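## Task

Take the burgundy argyle sock from the tray and clip it onto an unused peg of the sock dryer so it hangs downward. Dropping it and grabbing it again is allowed. At the end the dryer must still hang from its rail and every sock already on it must remain clipped. Release the sock and move the grippers away; anything held in place only by the robot at the end does not count.

## Robot and tools

Robot: two arms, left_arm and right_arm, each with six joints and a parallel gripper. Occasionally an outside disturbance may briefly pull on a held part or shove a loose object.

World frame (shared by both arms): origin on the table surface midway between the arms, +x out over the table, +z up, left_arm sits toward +y. The names left and right do not match image sides. Positions are in metres, orientations as quaternions in w,x,y,z order.

Tool execute_actions, argument actions: a list of actions run in sequence. An empty list changes nothing and just returns the state and pictures. Each action is a table of 1 to 15 rows; each row lasts one control step of 1/30 s, and if fewer than 15 rows are given the final row is repeated to fill 15 steps (one action is 0.5 s). Every row is a single flat list of 14 numbers covering both arms, even if only one moves: first left_arm's 6 joint targets then its gripper opening, then the same 7 for right_arm. Joint numbers are absolute target angles in radians (not offsets), in this per-arm order: wrist roll, elbow, wrist pitch, wrist yaw, waist, shoulder. Use this order only. Stated ranges: waist -2.618 to 3.054, shoulder 0.000 to 3.142, elbow 0.000 to 3.142, wrist pitch -1.571 to 1.571, wrist yaw -1.571 to 1.571, wrist roll -2.094 to 2.094. True ends may differ by up to 0.036 rad either way. A call is rejected if a target is over 0.036 rad beyond a stated end and also farther out than the joint's last reported angle; a target beyond the real end is clipped to it, and the result may then say "joint sent to its limit" (absence of that line does not prove more room exists). The opening is an absolute value from -1 (closed) to +1 (fully open).

Motion behaviour: joints move at limited speed, so large moves need several actions. Each step the target is kept near the measured angle, within 0.202 rad for waist, 0.258 shoulder, 0.238 elbow, 0.573 wrist pitch, 0.522 wrist yaw and roll; and if the targets would move a gripper more than 70 mm from where it is, they are all pulled back. An unfinished move may not complete by waiting, so resend the remainder. To keep a joint still, resend the angle shown under Joint targets. Friction can leave a joint about 0.031 rad short, and tiny changes below that may not move it. Between calls the robot keeps executing the last command.

Result lines: the state line gives each gripper's end_effector_position and end_effector_quat_wxyz in the world frame; the printed position can be off, more so at long reach. The position is the point between the finger pads, just under 1 cm behind the tips; fingers point along the gripper's +z and close along its y. Joint positions and Joint velocities list each arm's joints in the order above (rad, rad/s), then the pad gap (m, m/s; 0.087 m fully open). Joint targets shows what the joints are currently driven toward. grip_measured gives the finger opening on the command scale; readings may be off by about 1 mm. To hold something, command an opening below grip_measured: about 0.02 below for a firm grip, less for a light one. Pads push up to roughly 20 N; slamming the fingers shut can press harder or even spring them open. "joint command not followed" means a clearance check altered or blocked some joint targets; the rest of the row still ran. MOTOR HOT appears from 75 °C when holding loads heats a motor (also while you think). At 90 °C that arm is halted for 10 s (then this threshold is suspended 5 minutes before applying again); at 100 °C the arm loses holding and drops until cooled. Halts show as OVER-TEMPERATURE FAULT lines. Some heat carries into the next scene.

Cameras, each 504x504, returned in this order: cam_high, cam_low, cam_left_wrist, cam_right_wrist. A calibration in OpenCV conventions (K, distortion D, T_world_to_cam in metres) is given; wrist camera poses follow the arm's joint readings. Expect small errors (a few degrees and millimetres). For reference, cam_high sits near world (0.288, 0.694, 0.988) looking down over the table; cam_low near (1.674, 0.643, 0.087) looking back low across it. Results list any camera whose calibration changed.

Tool zoom_image: camera (one of the four names) and region [x0, y0, x1, y1] in pixels of that camera's latest full image, origin top-left, at most 504 by 504; returns a more detailed crop.

Tool finished_scene: argument scene, the integer number of the current scene. It ends that scene irreversibly after the robot holds the last command, reports whether the goal was met, and gives the next scene's task. The goal must be met and remain so. Replying with no tool call ends everything. After resuming from a summary, first send an empty execute_actions to learn the current scene and task.

Avoid: knocking or placing rigid objects off the table (fails the task; cloth is exempt), arms colliding or pushing hard on each other (can end the scene), drops, slips, slams and hard shoves. Prefer quick, smooth motions with little effort.

Each tool is called after "Request:" by a JSON object that holds its "fn" and its "kwargs", one argument or row to a line.

## Session

Request:
{"fn": "execute_actions", "kwargs": {
  "actions": []
}}

Scene clock: 0.00 s.
left_arm: end_effector_position=(+0.3044, +0.3738, +0.1551) grip_measured=+1.000 end_effector_quat_wxyz=(+0.161, +0.815, -0.494, +0.258) | right_arm: end_effector_position=(+0.0628, +0.2071, +0.3326) grip_measured=+0.991 end_effector_quat_wxyz=(-0.199, +0.607, -0.558, -0.530)
Joint names: [wrist roll, elbow, wrist pitch, wrist yaw, waist, shoulder]
Joint positions: left_arm=[-1.318  1.249 -1.364  0.601  0.709  1.608  0.087] | right_arm=[ 0.049  2.015 -0.657 -0.707  1.27   1.85   0.087]
Joint velocities: left_arm=[ 0.007  0.007 -0.037 -0.007 -0.007 -0.002  0.   ] | right_arm=[-0.066 -0.002  0.037 -0.007  0.002  0.012  0.   ]
Joint targets: left_arm=[-1.318 1.249 -1.364 0.601 0.709 1.608] | right_arm=[0.049 2.015 -0.657 -0.707 1.270 1.850]
camera_calibration (this result's frames):
cam_left_wrist: T_world_to_cam=[[0.882589, 0.470003, 0.0115543, -0.444719], [0.031356, -0.0833673, 0.996025, -0.110164], [0.469098, -0.878719, -0.0883165, 0.340061], [0, 0, 0, 1]] pos_world=[0.236436, 0.498653, 0.144897]
cam_right_wrist: T_world_to_cam=[[0.899749, 0.292158, -0.324183, -0.0109198], [0.193722, -0.933029, -0.303197, 0.30806], [-0.391053, 0.21, -0.89609, 0.418926], [0, 0, 0, 1]] pos_world=[0.113969, 0.202645, 0.465258]

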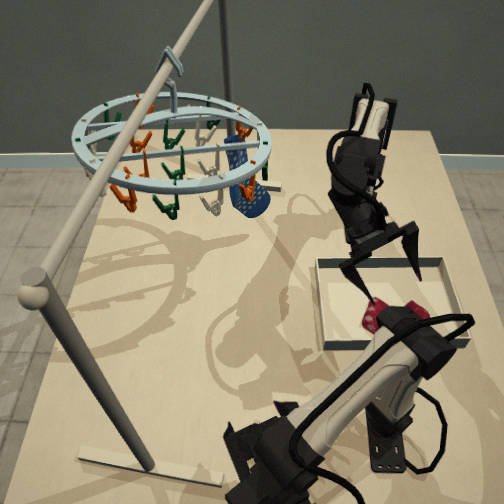

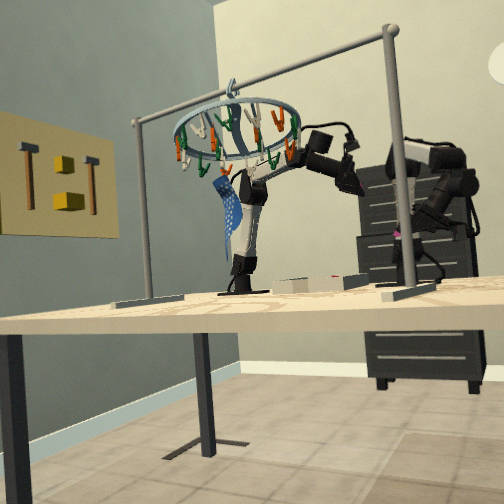

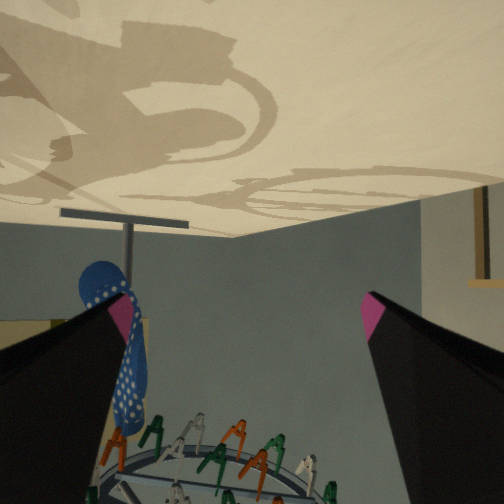

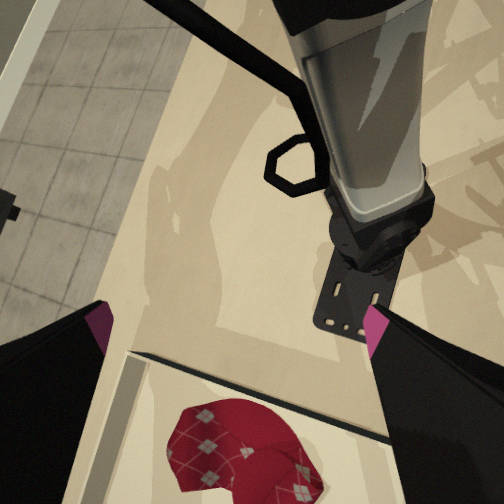

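Request:
{"fn": "zoom_image", "kwargs": {
  "camera": "cam_high",
  "region": [50, 30, 300, 240]
}}

Request:
{"fn": "zoom_image", "kwargs": {
  "camera": "cam_low",
  "region": [140, 60, 340, 280]
}}

Region (50, 30, 300, 240) of cam_high's 504x504 image, scaled by 2.016, with more detail than that image has; it fills the top 423 rows of this view, and the rest is white.

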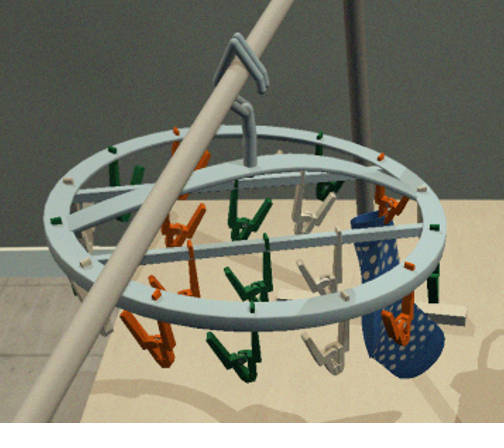

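Region (140, 60, 340, 280) of cam_low's 504x504 image, scaled by 2.291, with more detail than that image has; it fills the left 458 columns of this view, and the rest is white.

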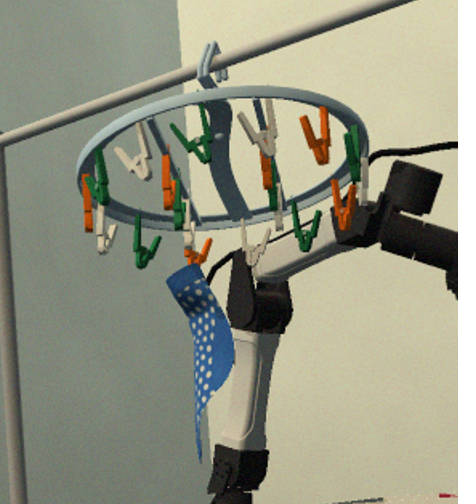

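Request:
{"fn": "execute_actions", "kwargs": {
  "actions": [
    [[-1.318,1.249,-1.364,0.601,0.709,1.608,1, 0.03,1.8,-0.7,-0.45,1.43,1.65,1]],
    [[-1.318,1.249,-1.364,0.601,0.709,1.608,1, 0.0,1.6,-0.75,-0.2,1.6,1.45,1]],
    [[-1.318,1.249,-1.364,0.601,0.709,1.608,1, 0.0,1.40,-0.80,0,1.735,1.30,1]],
    [[-1.318,1.249,-1.364,0.601,0.709,1.608,1, 0.0,1.40,-0.80,0,1.735,1.30,1]]
  ]
}}

Scene clock: 8.03 s.
left_arm: end_effector_position=(+0.3044, +0.3738, +0.1551) grip_measured=+1.000 end_effector_quat_wxyz=(+0.161, +0.815, -0.494, +0.258) | right_arm: end_effector_position=(-0.0319, +0.0612, +0.2704) grip_measured=+0.991 end_effector_quat_wxyz=(-0.279, +0.684, -0.584, -0.338)
Joint names: [wrist roll, elbow, wrist pitch, wrist yaw, waist, shoulder]
Joint positions: left_arm=[-1.318  1.249 -1.364  0.601  0.709  1.608  0.087] | right_arm=[ 0.01   1.425 -0.782 -0.006  1.737  1.307  0.087]
Joint velocities: left_arm=[-0.007 -0.012  0.007  0.066 -0.007 -0.002  0.   ] | right_arm=[-0.081  0.012 -0.007  0.022 -0.012  0.002 -0.001]
Joint targets: left_arm=[-1.318 1.249 -1.364 0.601 0.709 1.608] | right_arm=[0.000 1.400 -0.800 0.000 1.735 1.300]
camera_calibration (this result's frames):
cam_left_wrist: T_world_to_cam=[[0.882589, 0.470003, 0.0115543, -0.444719], [0.031356, -0.0833673, 0.996025, -0.110164], [0.469098, -0.878719, -0.0883165, 0.340061], [0, 0, 0, 1]] pos_world=[0.236436, 0.498653, 0.144897]
cam_right_wrist: T_world_to_cam=[[0.986869, 0.160728, 0.0160087, 0.0156706], [0.161402, -0.985114, -0.0591535, 0.107531], [0.00626275, 0.0609606, -0.998121, 0.406178], [0, 0, 0, 1]] pos_world=[-0.0353643, 0.0786503, 0.411525]

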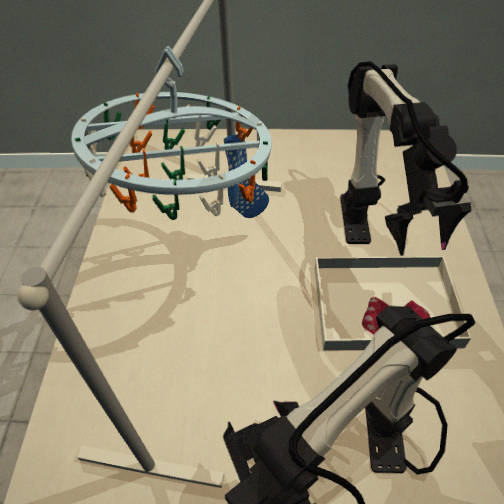

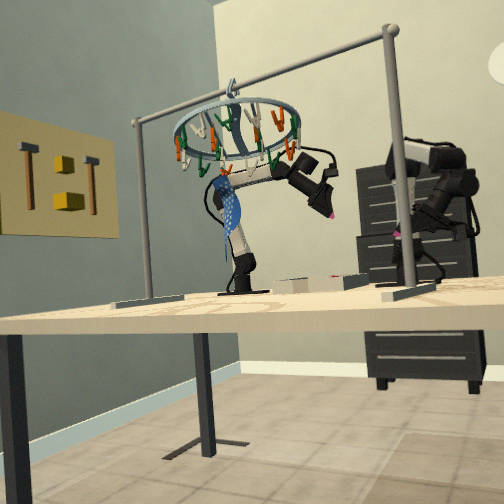

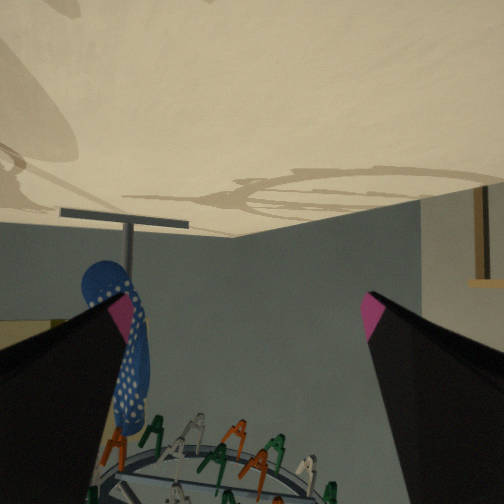

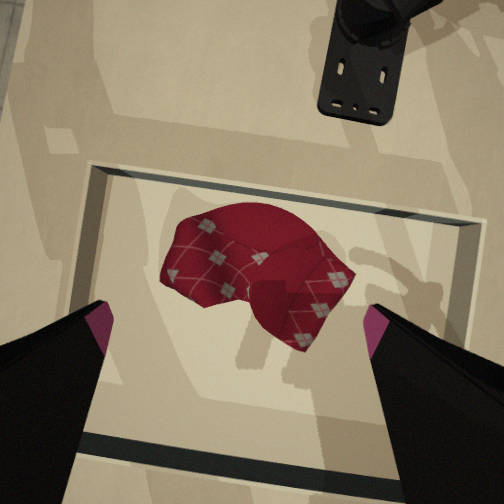

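Request:
{"fn": "zoom_image", "kwargs": {
  "camera": "cam_right_wrist",
  "region": [130, 170, 380, 380]
}}

Region (130, 170, 380, 380) of cam_right_wrist's 504x504 image, scaled by 2.016, with more detail than that image has; it fills the top 423 rows of this view, and the rest is white.

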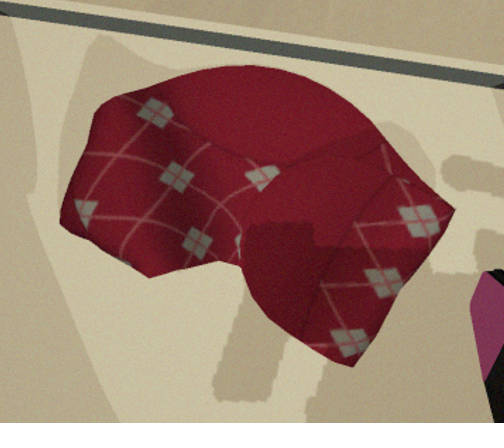

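Request:
{"fn": "execute_actions", "kwargs": {
  "actions": [
    [[-1.0,1.15,-1.3,0.45,0.3,1.5,0.5, 0.0,1.3,-0.7,0.05,1.5,1.05,0.6]],
    [[-0.6,1.1,-1.2,0.3,-0.2,1.4,0, 0.0,1.2,-0.6,0.1,1.2,0.8,0.4]],
    [[-0.3,1.1,-1.2,0.15,-0.7,1.4,-0.3, 0.0,1.12,-0.5,0.17,0.95,0.6,0.3]],
    [[0,1.1,-1.2,0,-1.2,1.4,-0.45, 0.0,1.12,-0.48,0.17,0.80,0.56,0.3]],
    [[0,1.1,-1.2,0,-1.6,1.4,-0.45, 0.0,1.12,-0.48,0.17,0.80,0.56,0.3]],
    [[0,1.1,-1.2,0,-1.904,1.45,-0.45, 0.0,1.12,-0.48,0.17,0.80,0.56,0.3]],
    [[0,1.1,-1.2,0,-1.904,1.45,-0.45, 0.0,1.12,-0.48,0.17,0.80,0.56,0.3]]
  ]
}}

Scene clock: 22.47 s.
left_arm: end_effector_position=(-0.0396, +0.1280, +0.1025) grip_measured=-0.450 end_effector_quat_wxyz=(+0.013, +0.820, +0.572, -0.022) | right_arm: end_effector_position=(+0.2027, -0.1519, +0.4179) grip_measured=+0.300 end_effector_quat_wxyz=(+0.696, -0.207, +0.645, +0.237)
Joint names: [wrist roll, elbow, wrist pitch, wrist yaw, waist, shoulder]
Joint positions: left_arm=[-0.005  1.12  -1.194  0.005 -1.907  1.445  0.024] | right_arm=[ 0.005  1.14  -0.485  0.167  0.808  0.571  0.057]
Joint velocities: left_arm=[-0.022  0.002 -0.022 -0.037  0.002 -0.007  0.001] | right_arm=[-0.022  0.007  0.007  0.037  0.012 -0.002  0.001]
Joint targets: left_arm=[-0.000 1.100 -1.200 0.000 -1.904 1.450] | right_arm=[0.000 1.120 -0.480 0.170 0.800 0.560]
camera_calibration (this result's frames):
cam_left_wrist: T_world_to_cam=[[-0.936688, 0.349171, 0.026368, -0.0830689], [0.257876, 0.636916, 0.726525, -0.12312], [0.236887, 0.687327, -0.686634, 0.132491], [0, 0, 0, 1]] pos_world=[-0.0774453, 0.0163577, 0.182612]
cam_right_wrist: T_world_to_cam=[[0.580948, -0.81394, 0.000906704, -0.243426], [-0.563871, -0.403264, -0.720714, 0.380325], [0.586983, 0.418186, -0.693232, 0.374], [0, 0, 0, 1]] pos_world=[0.13634, -0.201165, 0.533595]

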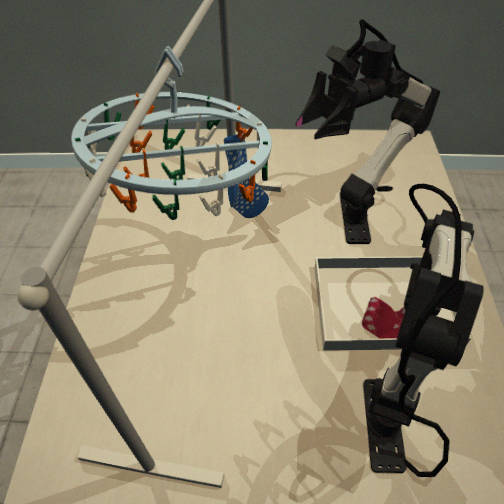

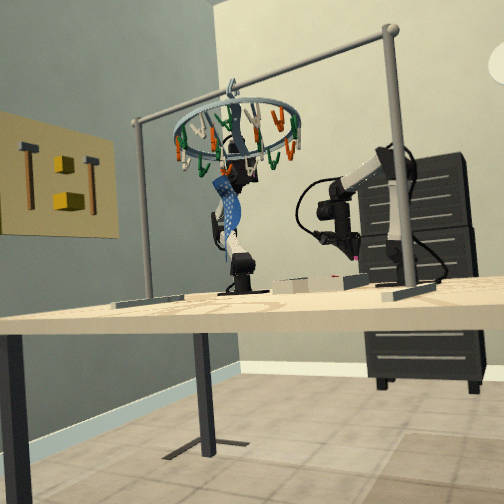

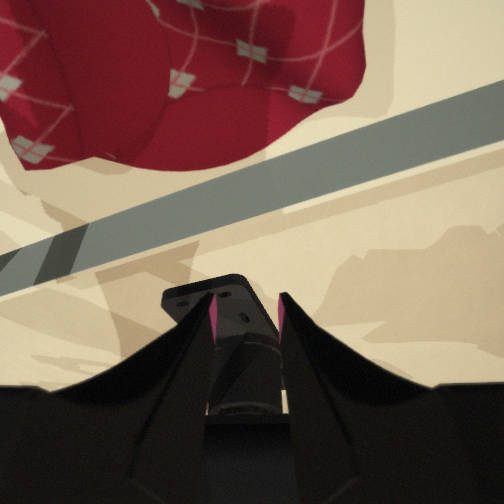

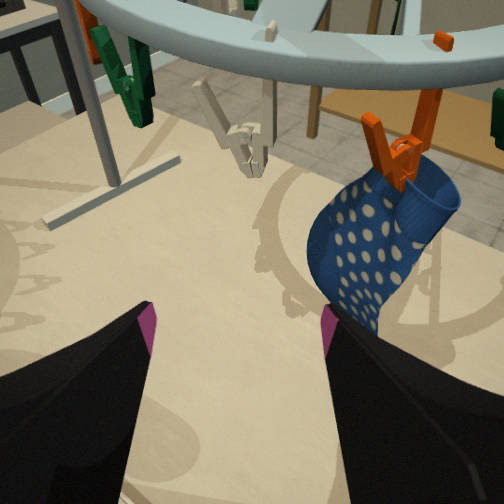

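Request:
{"fn": "execute_actions", "kwargs": {
  "actions": [
    [[0,1.01,-1.02,0,-1.904,1.57,-0.45, 0.0,1.22,-0.43,0.3,0.86,0.75,0.3]],
    [[0,0.96,-0.92,0,-1.904,1.625,-0.45, 0.0,1.315,-0.371,0.445,0.915,0.935,0.3]],
    [[0,0.945,-0.88,0,-1.904,1.645,-0.45, 0.0,1.315,-0.371,0.445,0.915,0.935,0.3]]
  ]
}}

Scene clock: 28.07 s.
left_arm: end_effector_position=(-0.0385, +0.1312, +0.0483) grip_measured=-0.450 end_effector_quat_wxyz=(-0.017, +0.821, +0.570, +0.019) | right_arm: end_effector_position=(+0.2752, -0.0981, +0.4249) grip_measured=+0.300 end_effector_quat_wxyz=(+0.684, -0.164, +0.692, +0.162)
Joint names: [wrist roll, elbow, wrist pitch, wrist yaw, waist, shoulder]
Joint positions: left_arm=[-0.     1.006 -1.049  0.006 -1.907  1.577  0.024] | right_arm=[ 0.005  1.302 -0.374  0.439  0.906  0.941  0.057]
Joint velocities: left_arm=[ 0.007 -0.012  0.007 -0.095  0.002  0.002  0.001] | right_arm=[-0.007  0.002 -0.139  0.022 -0.012 -0.017 -0.   ]
Joint targets: left_arm=[0.000 0.945 -0.880 0.000 -1.904 1.645] | right_arm=[0.000 1.315 -0.371 0.445 0.915 0.935]
camera_calibration (this result's frames):
cam_left_wrist: T_world_to_cam=[[-0.936005, 0.35088, 0.0278806, -0.0819839], [0.23481, 0.563441, 0.792085, -0.0804493], [0.262217, 0.747942, -0.609774, 0.0821387], [0, 0, 0, 1]] pos_world=[-0.0793853, 0.0126599, 0.116094]
cam_right_wrist: T_world_to_cam=[[0.432387, -0.901416, 0.0221676, -0.218565], [-0.676857, -0.340719, -0.652515, 0.456187], [0.59574, 0.267135, -0.757452, 0.323884], [0, 0, 0, 1]] pos_world=[0.210327, -0.128107, 0.54784]

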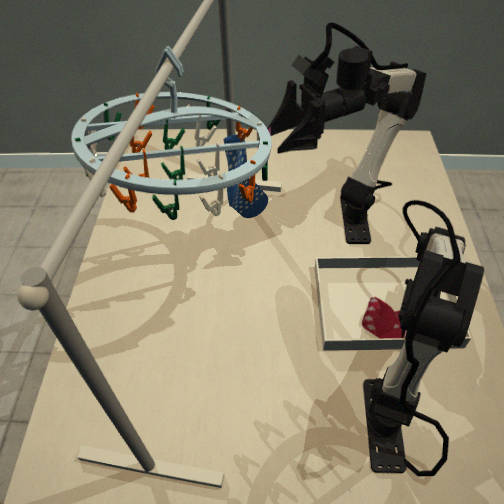

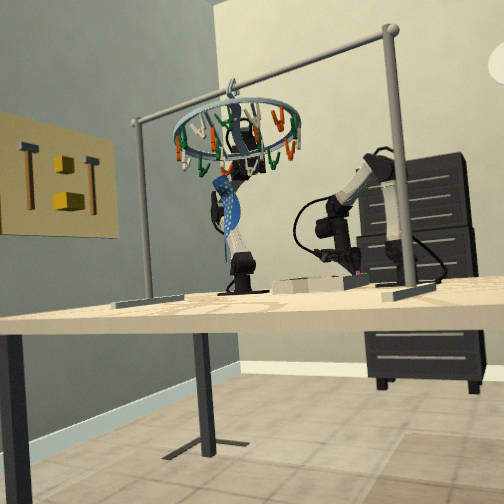

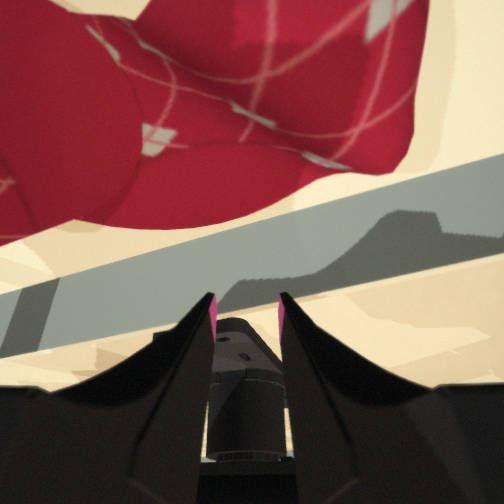

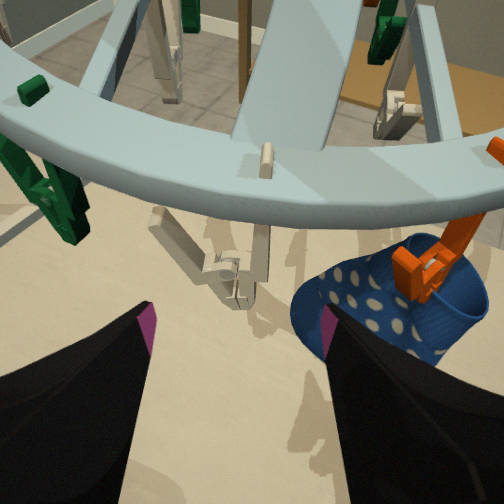

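Request:
{"fn": "execute_actions", "kwargs": {
  "actions": [
    [[0,1.09,-1.05,0,-1.904,1.575,-0.45, 0.0,1.315,-0.371,0.445,0.915,0.935,0.3]],
    [[0,1.09,-1.05,0,-1.904,1.59,-0.45, 0.0,1.315,-0.371,0.445,0.915,0.935,0.3]],
    [[0,1.0,-0.96,0,-1.904,1.62,-0.45, 0.0,1.315,-0.371,0.445,0.915,0.935,0.3]],
    [[0,0.945,-0.88,0,-1.904,1.645,-0.45, 0.0,1.315,-0.371,0.445,0.915,0.935,0.3]]
  ]
}}

Scene clock: 31.13 s.
left_arm: end_effector_position=(-0.0445, +0.1152, +0.0198) grip_measured=-0.450 end_effector_quat_wxyz=(-0.004, +0.822, +0.570, +0.000) | right_arm: end_effector_position=(+0.2752, -0.0982, +0.4249) grip_measured=+0.300 end_effector_quat_wxyz=(+0.684, -0.164, +0.692, +0.162)
Joint names: [wrist roll, elbow, wrist pitch, wrist yaw, waist, shoulder]
Joint positions: left_arm=[-0.     0.957 -0.894  0.006 -1.907  1.639  0.024] | right_arm=[ 0.005  1.302 -0.374  0.439  0.906  0.941  0.057]
Joint velocities: left_arm=[-0.037  0.002  0.066 -0.066  0.002  0.002 -0.001] | right_arm=[-0.007 -0.012  0.066  0.081 -0.012 -0.007 -0.001]
Joint targets: left_arm=[-0.000 0.945 -0.880 0.000 -1.904 1.645] | right_arm=[0.000 1.315 -0.371 0.445 0.915 0.935]
camera_calibration (this result's frames):
cam_left_wrist: T_world_to_cam=[[-0.935566, 0.352054, 0.027816, -0.0812889], [0.247078, 0.596248, 0.763833, -0.0500862], [0.252325, 0.721489, -0.644814, 0.081588], [0, 0, 0, 1]] pos_world=[-0.0842627, -0.000383044, 0.0931277]
cam_right_wrist: T_world_to_cam=[[0.432043, -0.90158, 0.0221721, -0.218555], [-0.676984, -0.340462, -0.652516, 0.456248], [0.595845, 0.266905, -0.75745, 0.323831], [0, 0, 0, 1]] pos_world=[0.210345, -0.128142, 0.547841]

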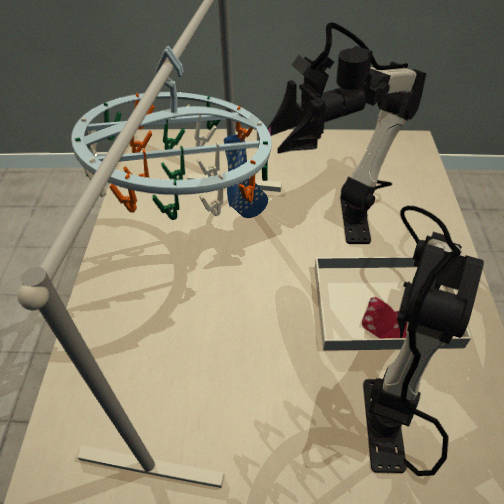

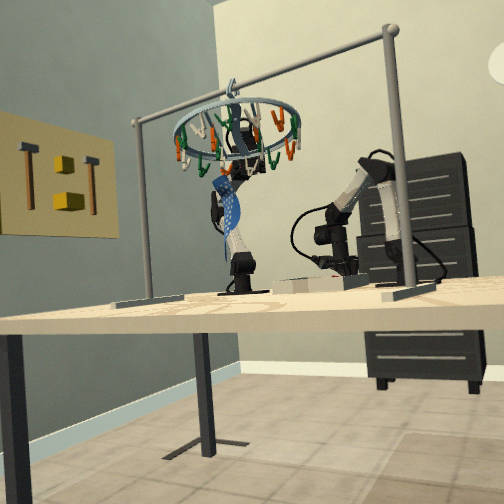

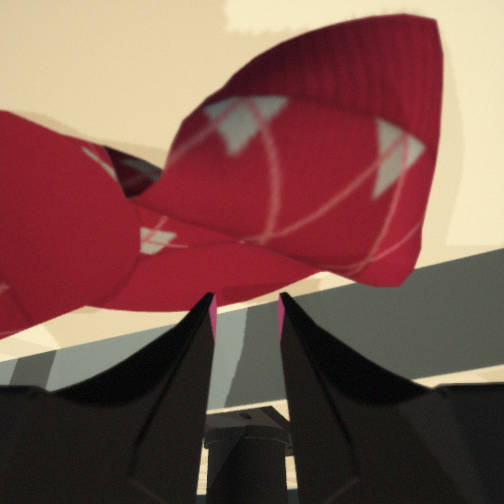

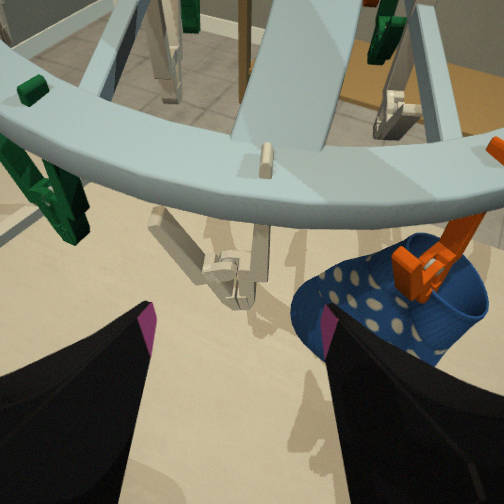

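Request:
{"fn": "execute_actions", "kwargs": {
  "actions": [
    [[0,1.02,-0.96,0,-1.904,1.60,-0.45, 0.0,1.315,-0.371,0.445,0.915,0.935,0.3]],
    [[0,1.068,-0.96,0,-1.904,1.665,-0.45, 0.0,1.315,-0.371,0.445,0.915,0.935,0.3]],
    [[0,0.995,-0.885,0,-1.904,1.69,-0.45, 0.0,1.315,-0.371,0.445,0.915,0.935,0.3]]
  ]
}}

Scene clock: 34.73 s.
left_arm: end_effector_position=(-0.0490, +0.1033, +0.0199) grip_measured=-0.450 end_effector_quat_wxyz=(-0.004, +0.822, +0.570, -0.000) | right_arm: end_effector_position=(+0.2752, -0.0982, +0.4249) grip_measured=+0.300 end_effector_quat_wxyz=(+0.684, -0.164, +0.692, +0.162)
Joint names: [wrist roll, elbow, wrist pitch, wrist yaw, waist, shoulder]
Joint positions: left_arm=[-0.     1.008 -0.898  0.006 -1.907  1.684  0.024] | right_arm=[ 0.005  1.302 -0.374  0.439  0.906  0.941  0.057]
Joint velocities: left_arm=[ 0.037 -0.002 -0.051 -0.037 -0.007 -0.012 -0.002] | right_arm=[-0.007  0.007 -0.037 -0.037 -0.002 -0.002  0.   ]
Joint targets: left_arm=[0.000 0.995 -0.885 0.000 -1.904 1.690] | right_arm=[-0.000 1.315 -0.371 0.445 0.915 0.935]
camera_calibration (this result's frames):
cam_left_wrist: T_world_to_cam=[[-0.935555, 0.352084, 0.0278137, -0.0812678], [0.247384, 0.597066, 0.763095, -0.0420251], [0.252067, 0.720798, -0.645688, 0.0914218], [0, 0, 0, 1]] pos_world=[-0.0886785, -0.0121918, 0.0933595]
cam_right_wrist: T_world_to_cam=[[0.432043, -0.90158, 0.0221721, -0.218555], [-0.676984, -0.340462, -0.652516, 0.456248], [0.595845, 0.266905, -0.75745, 0.323831], [0, 0, 0, 1]] pos_world=[0.210345, -0.128142, 0.547841]

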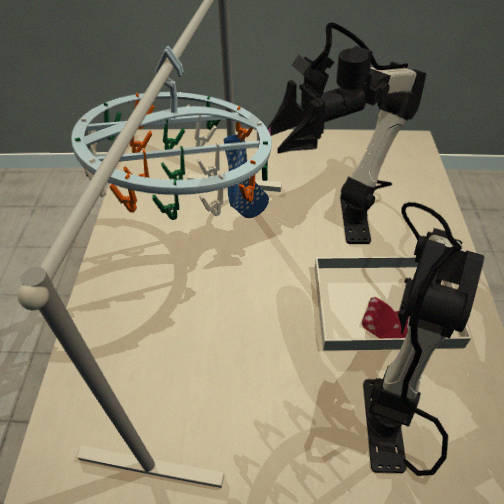

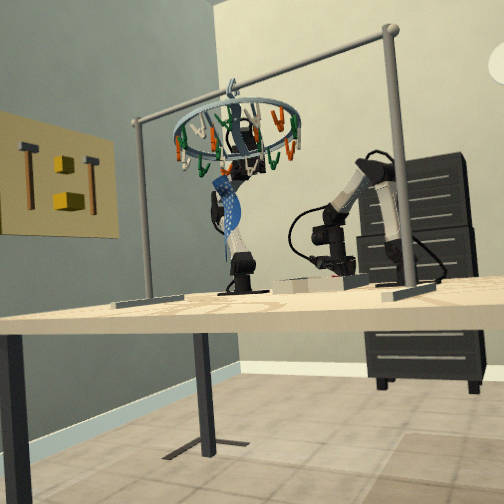

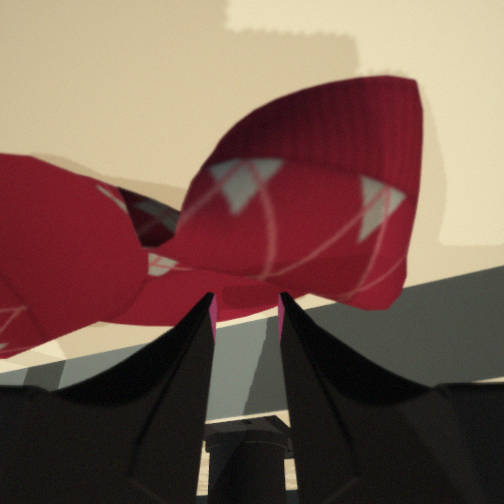

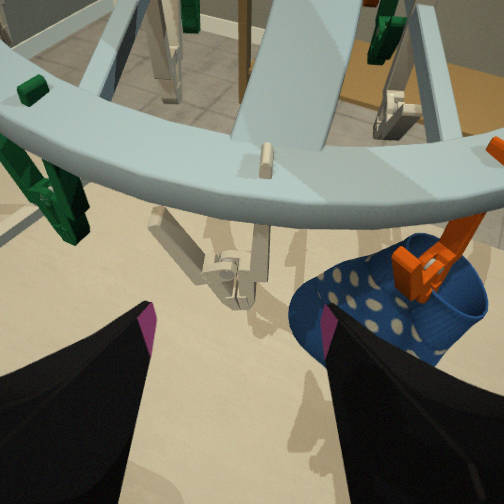

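Request:
{"fn": "execute_actions", "kwargs": {
  "actions": [
    [[0,0.995,-0.885,0,-1.904,1.69,-0.8, 0.0,1.315,-0.371,0.445,0.915,0.935,0.3]],
    [[0,0.995,-0.885,0,-1.904,1.69,-1, 0.0,1.315,-0.371,0.445,0.915,0.935,0.3]],
    [[0,1.18,-1.1,0,-1.904,1.62,-1, 0.0,1.315,-0.371,0.445,0.915,0.935,0.3]],
    [[0,1.34,-1.3,0,-1.904,1.578,-1, 0.0,1.315,-0.371,0.445,0.915,0.935,0.3]],
    [[0,1.53,-1.39,0,-1.904,1.52,-1, 0.0,1.315,-0.371,0.445,0.915,0.935,0.3]],
    [[0,1.72,-1.476,0,-1.904,1.46,-1, 0.0,1.315,-0.371,0.445,0.915,0.935,0.3]],
    [[0,1.72,-1.476,0,-1.904,1.46,-1, 0.0,1.315,-0.371,0.445,0.915,0.935,0.3]]
  ]
}}

Scene clock: 39.90 s.
left_arm: end_effector_position=(-0.0570, +0.0815, +0.2489) grip_measured=-0.984 end_effector_quat_wxyz=(+0.100, +0.808, +0.560, -0.150) | right_arm: end_effector_position=(+0.2752, -0.0982, +0.4249) grip_measured=+0.300 end_effector_quat_wxyz=(+0.684, -0.164, +0.692, +0.162)
Joint names: [wrist roll, elbow, wrist pitch, wrist yaw, waist, shoulder]
Joint positions: left_arm=[-0.     1.712 -1.47   0.006 -1.907  1.451  0.001] | right_arm=[ 0.005  1.302 -0.374  0.439  0.906  0.941  0.057]
Joint velocities: left_arm=[ 0.037 -0.002  0.022 -0.022  0.022 -0.002  0.   ] | right_arm=[ 0.007  0.007  0.037  0.051  0.002  0.007 -0.001]
Joint targets: left_arm=[-0.000 1.720 -1.476 0.000 -1.904 1.460] | right_arm=[0.000 1.315 -0.371 0.445 0.915 0.935]
camera_calibration (this result's frames):
cam_left_wrist: T_world_to_cam=[[-0.932169, 0.361168, 0.0248589, -0.0873338], [0.327886, 0.813169, 0.480882, -0.144562], [0.153465, 0.456414, -0.876433, 0.330384], [0, 0, 0, 1]] pos_world=[-0.0847125, -0.00169667, 0.361248]
cam_right_wrist: T_world_to_cam=[[0.432043, -0.90158, 0.0221721, -0.218555], [-0.676984, -0.340462, -0.652516, 0.456248], [0.595845, 0.266905, -0.75745, 0.323831], [0, 0, 0, 1]] pos_world=[0.210345, -0.128142, 0.547841]

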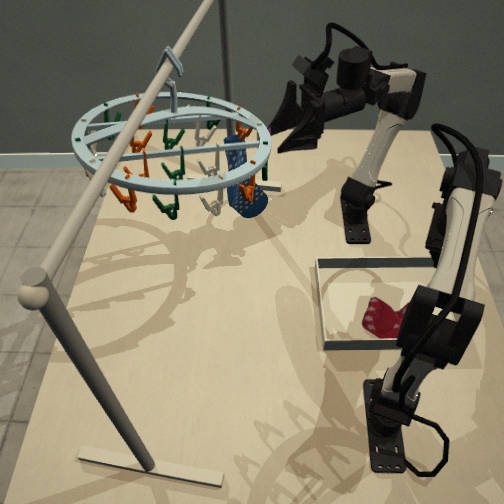

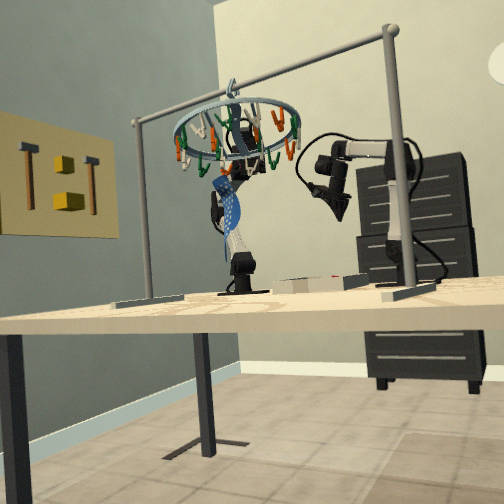

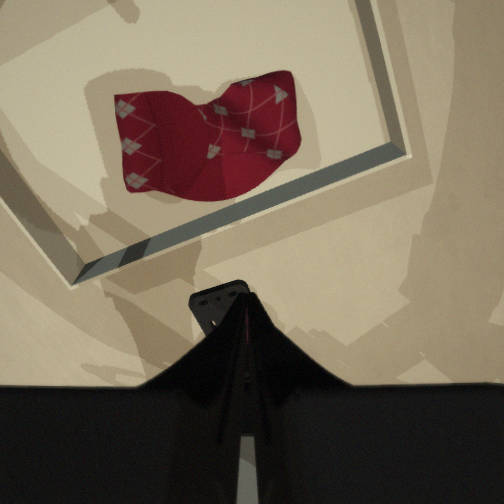

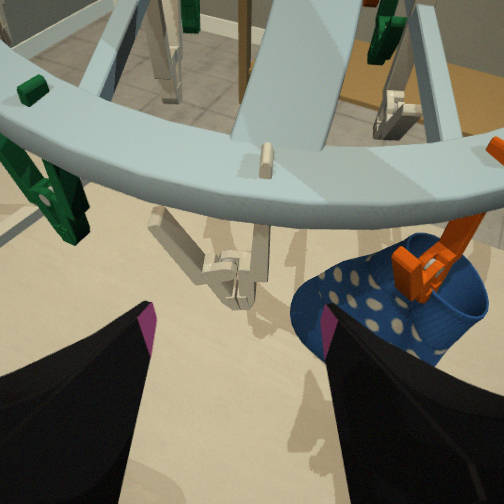

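Request:
{"fn": "execute_actions", "kwargs": {
  "actions": [
    [[0,1.6,-1.35,0,-1.75,1.6,-0.45, 0.0,1.315,-0.371,0.445,0.915,0.935,0.3]],
    [[0,1.48,-1.22,0,-1.6,1.75,-0.45, 0.0,1.315,-0.371,0.445,0.915,0.935,0.3]],
    [[0,1.405,-1.125,0,-1.535,1.855,-0.45, 0.0,1.315,-0.371,0.445,0.915,0.935,0.3]],
    [[0,1.405,-1.125,0,-1.535,1.855,-0.45, 0.0,1.315,-0.371,0.445,0.915,0.935,0.3]]
  ]
}}

Scene clock: 49.07 s.
left_arm: end_effector_position=(+0.0378, +0.0272, +0.0636) grip_measured=-0.450 end_effector_quat_wxyz=(-0.007, +0.704, +0.711, +0.007) | right_arm: end_effector_position=(+0.2752, -0.0982, +0.4249) grip_measured=+0.300 end_effector_quat_wxyz=(+0.684, -0.164, +0.692, +0.162)
Joint names: [wrist roll, elbow, wrist pitch, wrist yaw, waist, shoulder]
Joint positions: left_arm=[ 0.001  1.411 -1.136  0.001 -1.539  1.867  0.024] | right_arm=[ 0.005  1.302 -0.374  0.439  0.906  0.941  0.057]
Joint velocities: left_arm=[-0.022  0.007  0.037  0.007  0.012 -0.002  0.   ] | right_arm=[-0.051 -0.002 -0.007 -0.022 -0.007  0.007 -0.   ]
Joint targets: left_arm=[-0.000 1.405 -1.125 -0.000 -1.535 1.855] | right_arm=[0.000 1.315 -0.371 0.445 0.915 0.935]
camera_calibration (this result's frames):
cam_left_wrist: T_world_to_cam=[[-0.999716, -0.00776678, 0.0225293, 0.0379716], [0.0125146, 0.633435, 0.773695, -0.0441926], [-0.02028, 0.773757, -0.633158, 0.160718], [0, 0, 0, 1]] pos_world=[0.0417732, -0.0960684, 0.135096]
cam_right_wrist: T_world_to_cam=[[0.432043, -0.90158, 0.0221721, -0.218555], [-0.676984, -0.340462, -0.652516, 0.456248], [0.595845, 0.266905, -0.75745, 0.323831], [0, 0, 0, 1]] pos_world=[0.210345, -0.128142, 0.547841]

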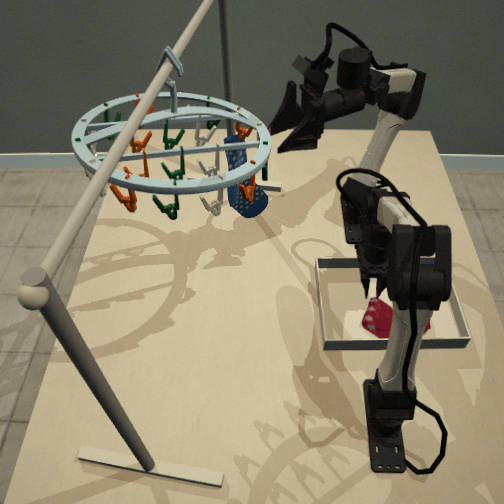

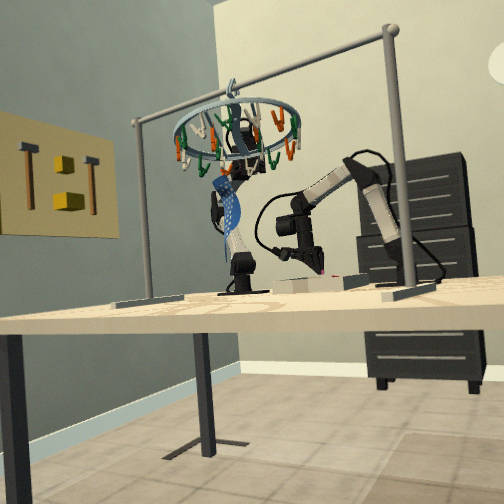

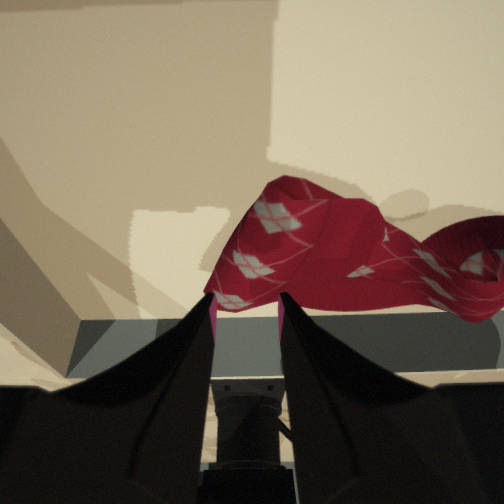

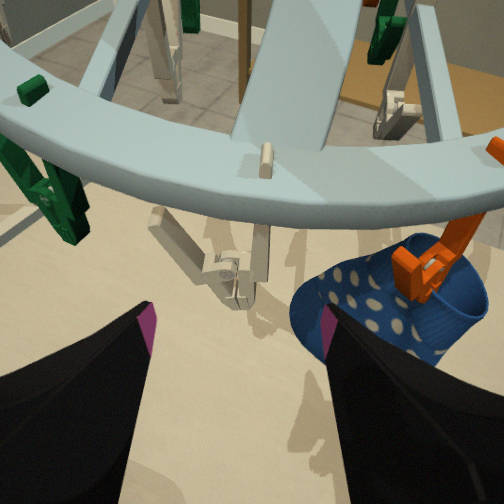

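Request:
{"fn": "execute_actions", "kwargs": {
  "actions": [
    [[0,1.262,-1.0,0,-1.56,1.82,-0.45, 0.0,1.315,-0.371,0.445,0.915,0.935,0.3]],
    [[0,1.212,-0.923,0,-1.56,1.865,-0.45, 0.0,1.315,-0.371,0.445,0.915,0.935,0.3]]
  ]
}}

Scene clock: 51.70 s.
left_arm: end_effector_position=(+0.0345, +0.0390, +0.0200) grip_measured=-0.450 end_effector_quat_wxyz=(-0.003, +0.708, +0.707, +0.002) | right_arm: end_effector_position=(+0.2752, -0.0982, +0.4249) grip_measured=+0.300 end_effector_quat_wxyz=(+0.684, -0.164, +0.692, +0.162)
Joint names: [wrist roll, elbow, wrist pitch, wrist yaw, waist, shoulder]
Joint positions: left_arm=[ 0.001  1.225 -0.942  0.001 -1.55   1.861  0.024] | right_arm=[ 0.005  1.302 -0.374  0.439  0.906  0.941  0.057]
Joint velocities: left_arm=[-0.007 -0.002  0.007 -0.051 -0.007 -0.017  0.   ] | right_arm=[ 0.081 -0.012  0.022 -0.051  0.002 -0.012 -0.   ]
Joint targets: left_arm=[-0.000 1.212 -0.923 0.000 -1.560 1.865] | right_arm=[-0.000 1.315 -0.371 0.445 0.915 0.935]
camera_calibration (this result's frames):
cam_left_wrist: T_world_to_cam=[[-0.999741, 0.00358508, 0.02249, 0.0353285], [0.0195253, 0.643239, 0.765416, -0.0183371], [-0.0117224, 0.765657, -0.643142, 0.124125], [0, 0, 0, 1]] pos_world=[0.0371324, -0.0833687, 0.0930711]
cam_right_wrist: T_world_to_cam=[[0.432043, -0.90158, 0.0221721, -0.218555], [-0.676984, -0.340462, -0.652516, 0.456248], [0.595845, 0.266905, -0.75745, 0.323831], [0, 0, 0, 1]] pos_world=[0.210345, -0.128142, 0.547841]

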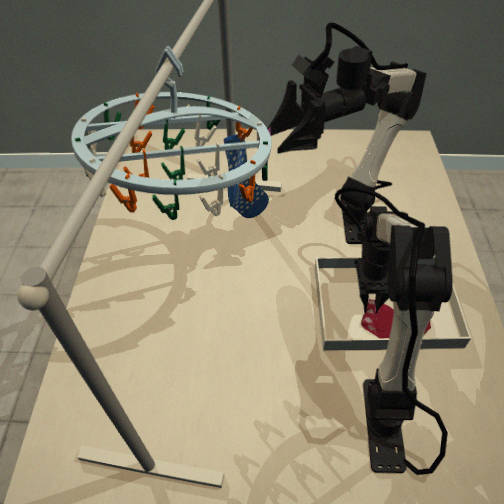

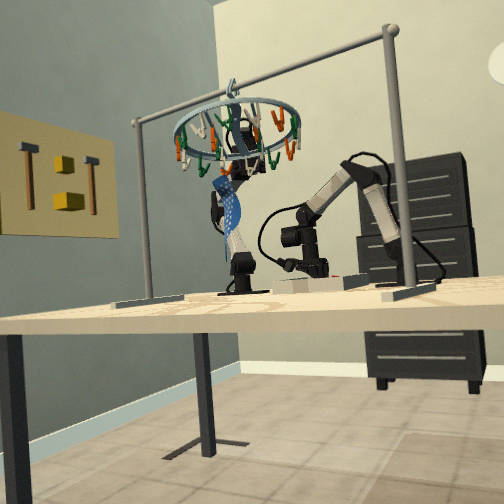

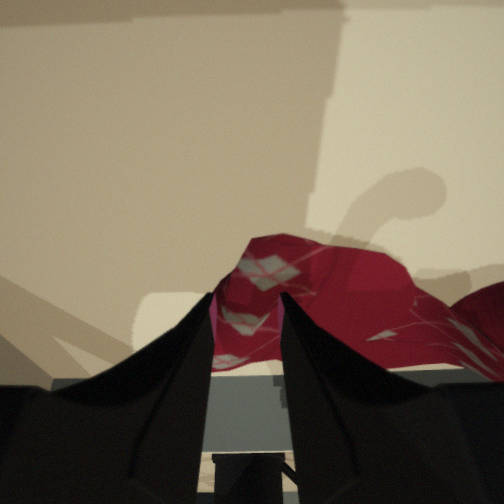

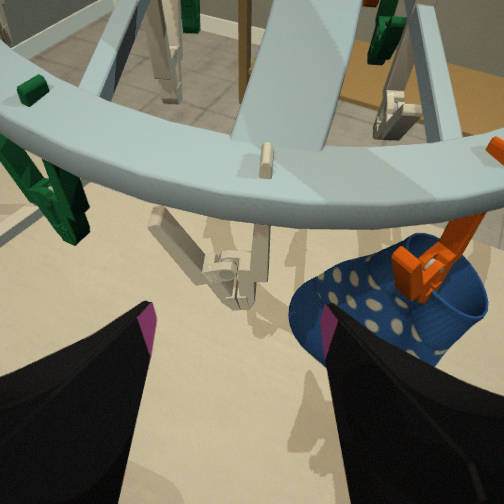

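Request:
{"fn": "execute_actions", "kwargs": {
  "actions": [
    [[0,1.212,-0.923,0,-1.56,1.865,-0.75, 0.0,1.315,-0.371,0.445,0.915,0.935,0.3]],
    [[0,1.212,-0.923,0,-1.56,1.865,-1, 0.0,1.315,-0.371,0.445,0.915,0.935,0.3]],
    [[0,1.295,-1.015,0,-1.56,1.815,-1, 0.0,1.315,-0.371,0.445,0.915,0.935,0.3]]
  ]
}}

Scene clock: 54.00 s.
left_arm: end_effector_position=(+0.0345, +0.0333, +0.0430) grip_measured=-0.930 end_effector_quat_wxyz=(+0.007, +0.708, +0.707, -0.008) | right_arm: end_effector_position=(+0.2752, -0.0982, +0.4249) grip_measured=+0.300 end_effector_quat_wxyz=(+0.684, -0.164, +0.692, +0.162)
Joint names: [wrist roll, elbow, wrist pitch, wrist yaw, waist, shoulder]
Joint positions: left_arm=[ 0.001  1.279 -1.004  0.001 -1.55   1.824  0.003] | right_arm=[ 0.005  1.302 -0.374  0.439  0.906  0.941  0.057]
Joint velocities: left_arm=[ 0.007 -0.002  0.051 -0.051 -0.022  0.002 -0.001] | right_arm=[-0.007 -0.007 -0.022  0.022 -0.012  0.007  0.   ]
Joint targets: left_arm=[0.000 1.295 -1.015 -0.000 -1.560 1.815] | right_arm=[-0.000 1.315 -0.371 0.445 0.915 0.935]
camera_calibration (this result's frames):
cam_left_wrist: T_world_to_cam=[[-0.99974, 0.00423569, 0.0223884, 0.0348127], [0.0195342, 0.665157, 0.746448, -0.0321738], [-0.0117301, 0.746692, -0.665067, 0.14483], [0, 0, 0, 1]] pos_world=[0.037131, -0.08689, 0.119558]
cam_right_wrist: T_world_to_cam=[[0.432043, -0.90158, 0.0221721, -0.218555], [-0.676984, -0.340462, -0.652516, 0.456248], [0.595845, 0.266905, -0.75745, 0.323831], [0, 0, 0, 1]] pos_world=[0.210345, -0.128142, 0.547841]

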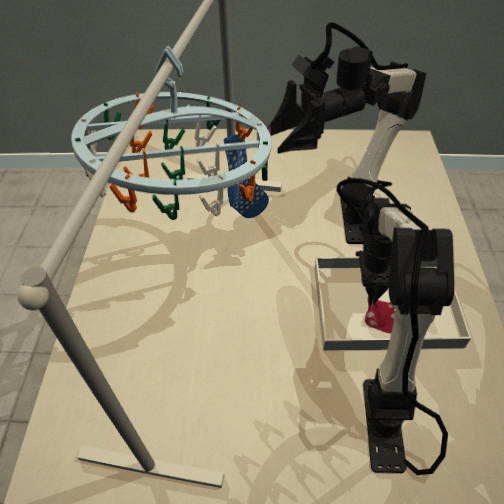

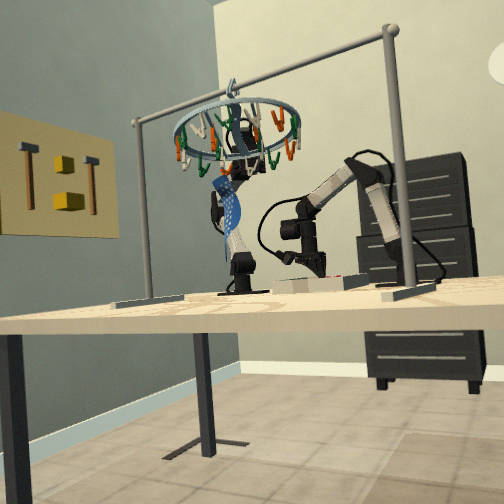

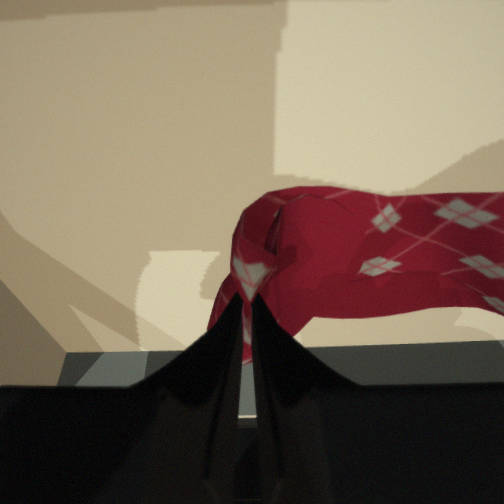

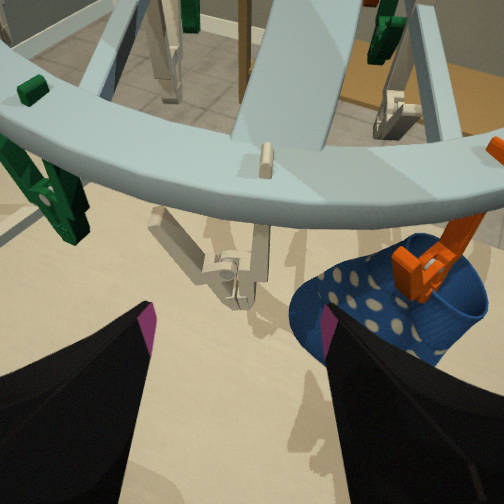

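Request:
{"fn": "execute_actions", "kwargs": {
  "actions": [
    [[0,1.36,-1.09,0,-1.45,1.80,-1, 0.0,1.315,-0.371,0.445,0.915,0.935,0.3]],
    [[0,1.42,-1.15,0,-1.35,1.80,-1, 0.0,1.315,-0.371,0.445,0.915,0.935,0.3]],
    [[0,1.44,-1.15,0,-1.25,1.82,-1, 0.0,1.315,-0.371,0.445,0.915,0.935,0.3]],
    [[0,1.44,-1.15,0,-1.25,1.82,-1, 0.0,1.315,-0.371,0.445,0.915,0.935,0.3]]
  ]
}}

Scene clock: 57.00 s.
left_arm: end_effector_position=(+0.1237, +0.0377, +0.0807) grip_measured=-0.930 end_effector_quat_wxyz=(+0.014, +0.593, +0.805, -0.011) | right_arm: end_effector_position=(+0.2752, -0.0982, +0.4249) grip_measured=+0.300 end_effector_quat_wxyz=(+0.684, -0.164, +0.692, +0.162)
Joint names: [wrist roll, elbow, wrist pitch, wrist yaw, waist, shoulder]
Joint positions: left_arm=[ 0.001  1.42  -1.143  0.001 -1.248  1.812  0.003] | right_arm=[ 0.005  1.302 -0.374  0.439  0.906  0.941  0.057]
Joint velocities: left_arm=[-0.022  0.002 -0.037 -0.081 -0.027 -0.007  0.   ] | right_arm=[ 0.051 -0.007 -0.051  0.007 -0.002 -0.012 -0.001]
Joint targets: left_arm=[0.000 1.440 -1.150 -0.000 -1.250 1.820] | right_arm=[0.000 1.315 -0.371 0.445 0.915 0.935]
camera_calibration (this result's frames):
cam_left_wrist: T_world_to_cam=[[-0.955813, -0.293154, 0.0219525, 0.128982], [-0.182575, 0.650483, 0.737251, -0.0387068], [-0.230408, 0.700666, -0.675263, 0.197314], [0, 0, 0, 1]] pos_world=[0.161679, -0.0752617, 0.158944]
cam_right_wrist: T_world_to_cam=[[0.432043, -0.90158, 0.0221721, -0.218555], [-0.676984, -0.340462, -0.652516, 0.456248], [0.595845, 0.266905, -0.75745, 0.323831], [0, 0, 0, 1]] pos_world=[0.210345, -0.128142, 0.547841]

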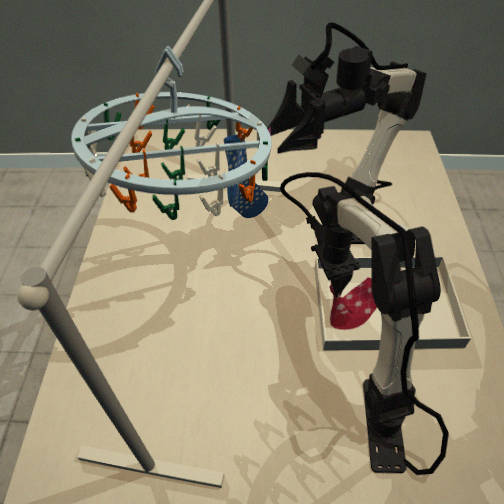

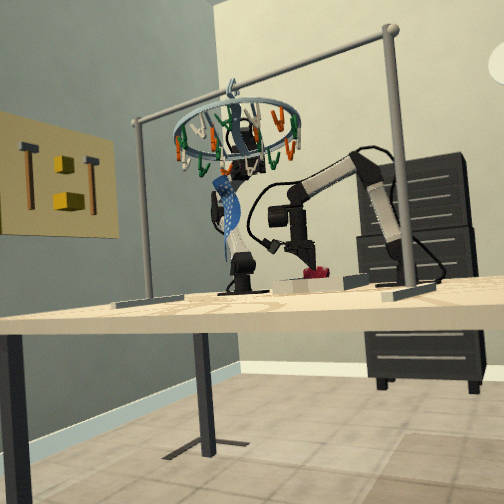

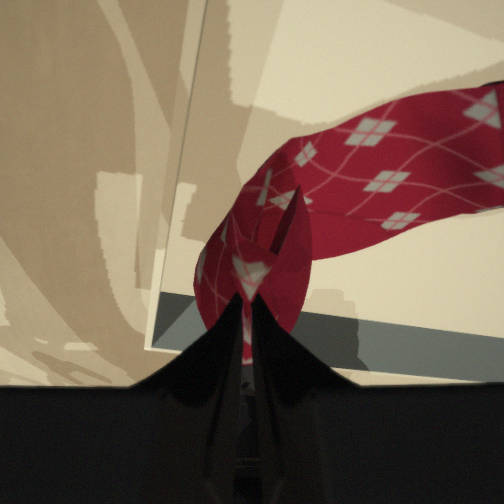

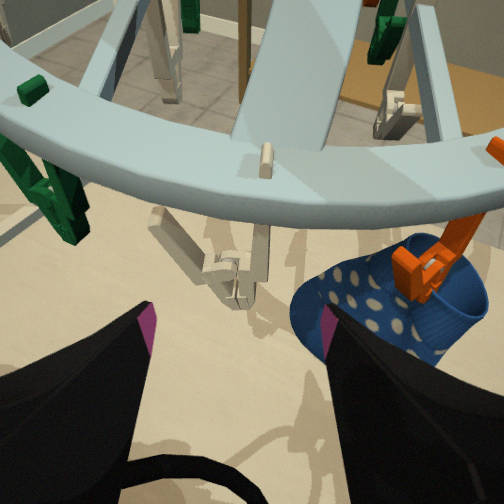

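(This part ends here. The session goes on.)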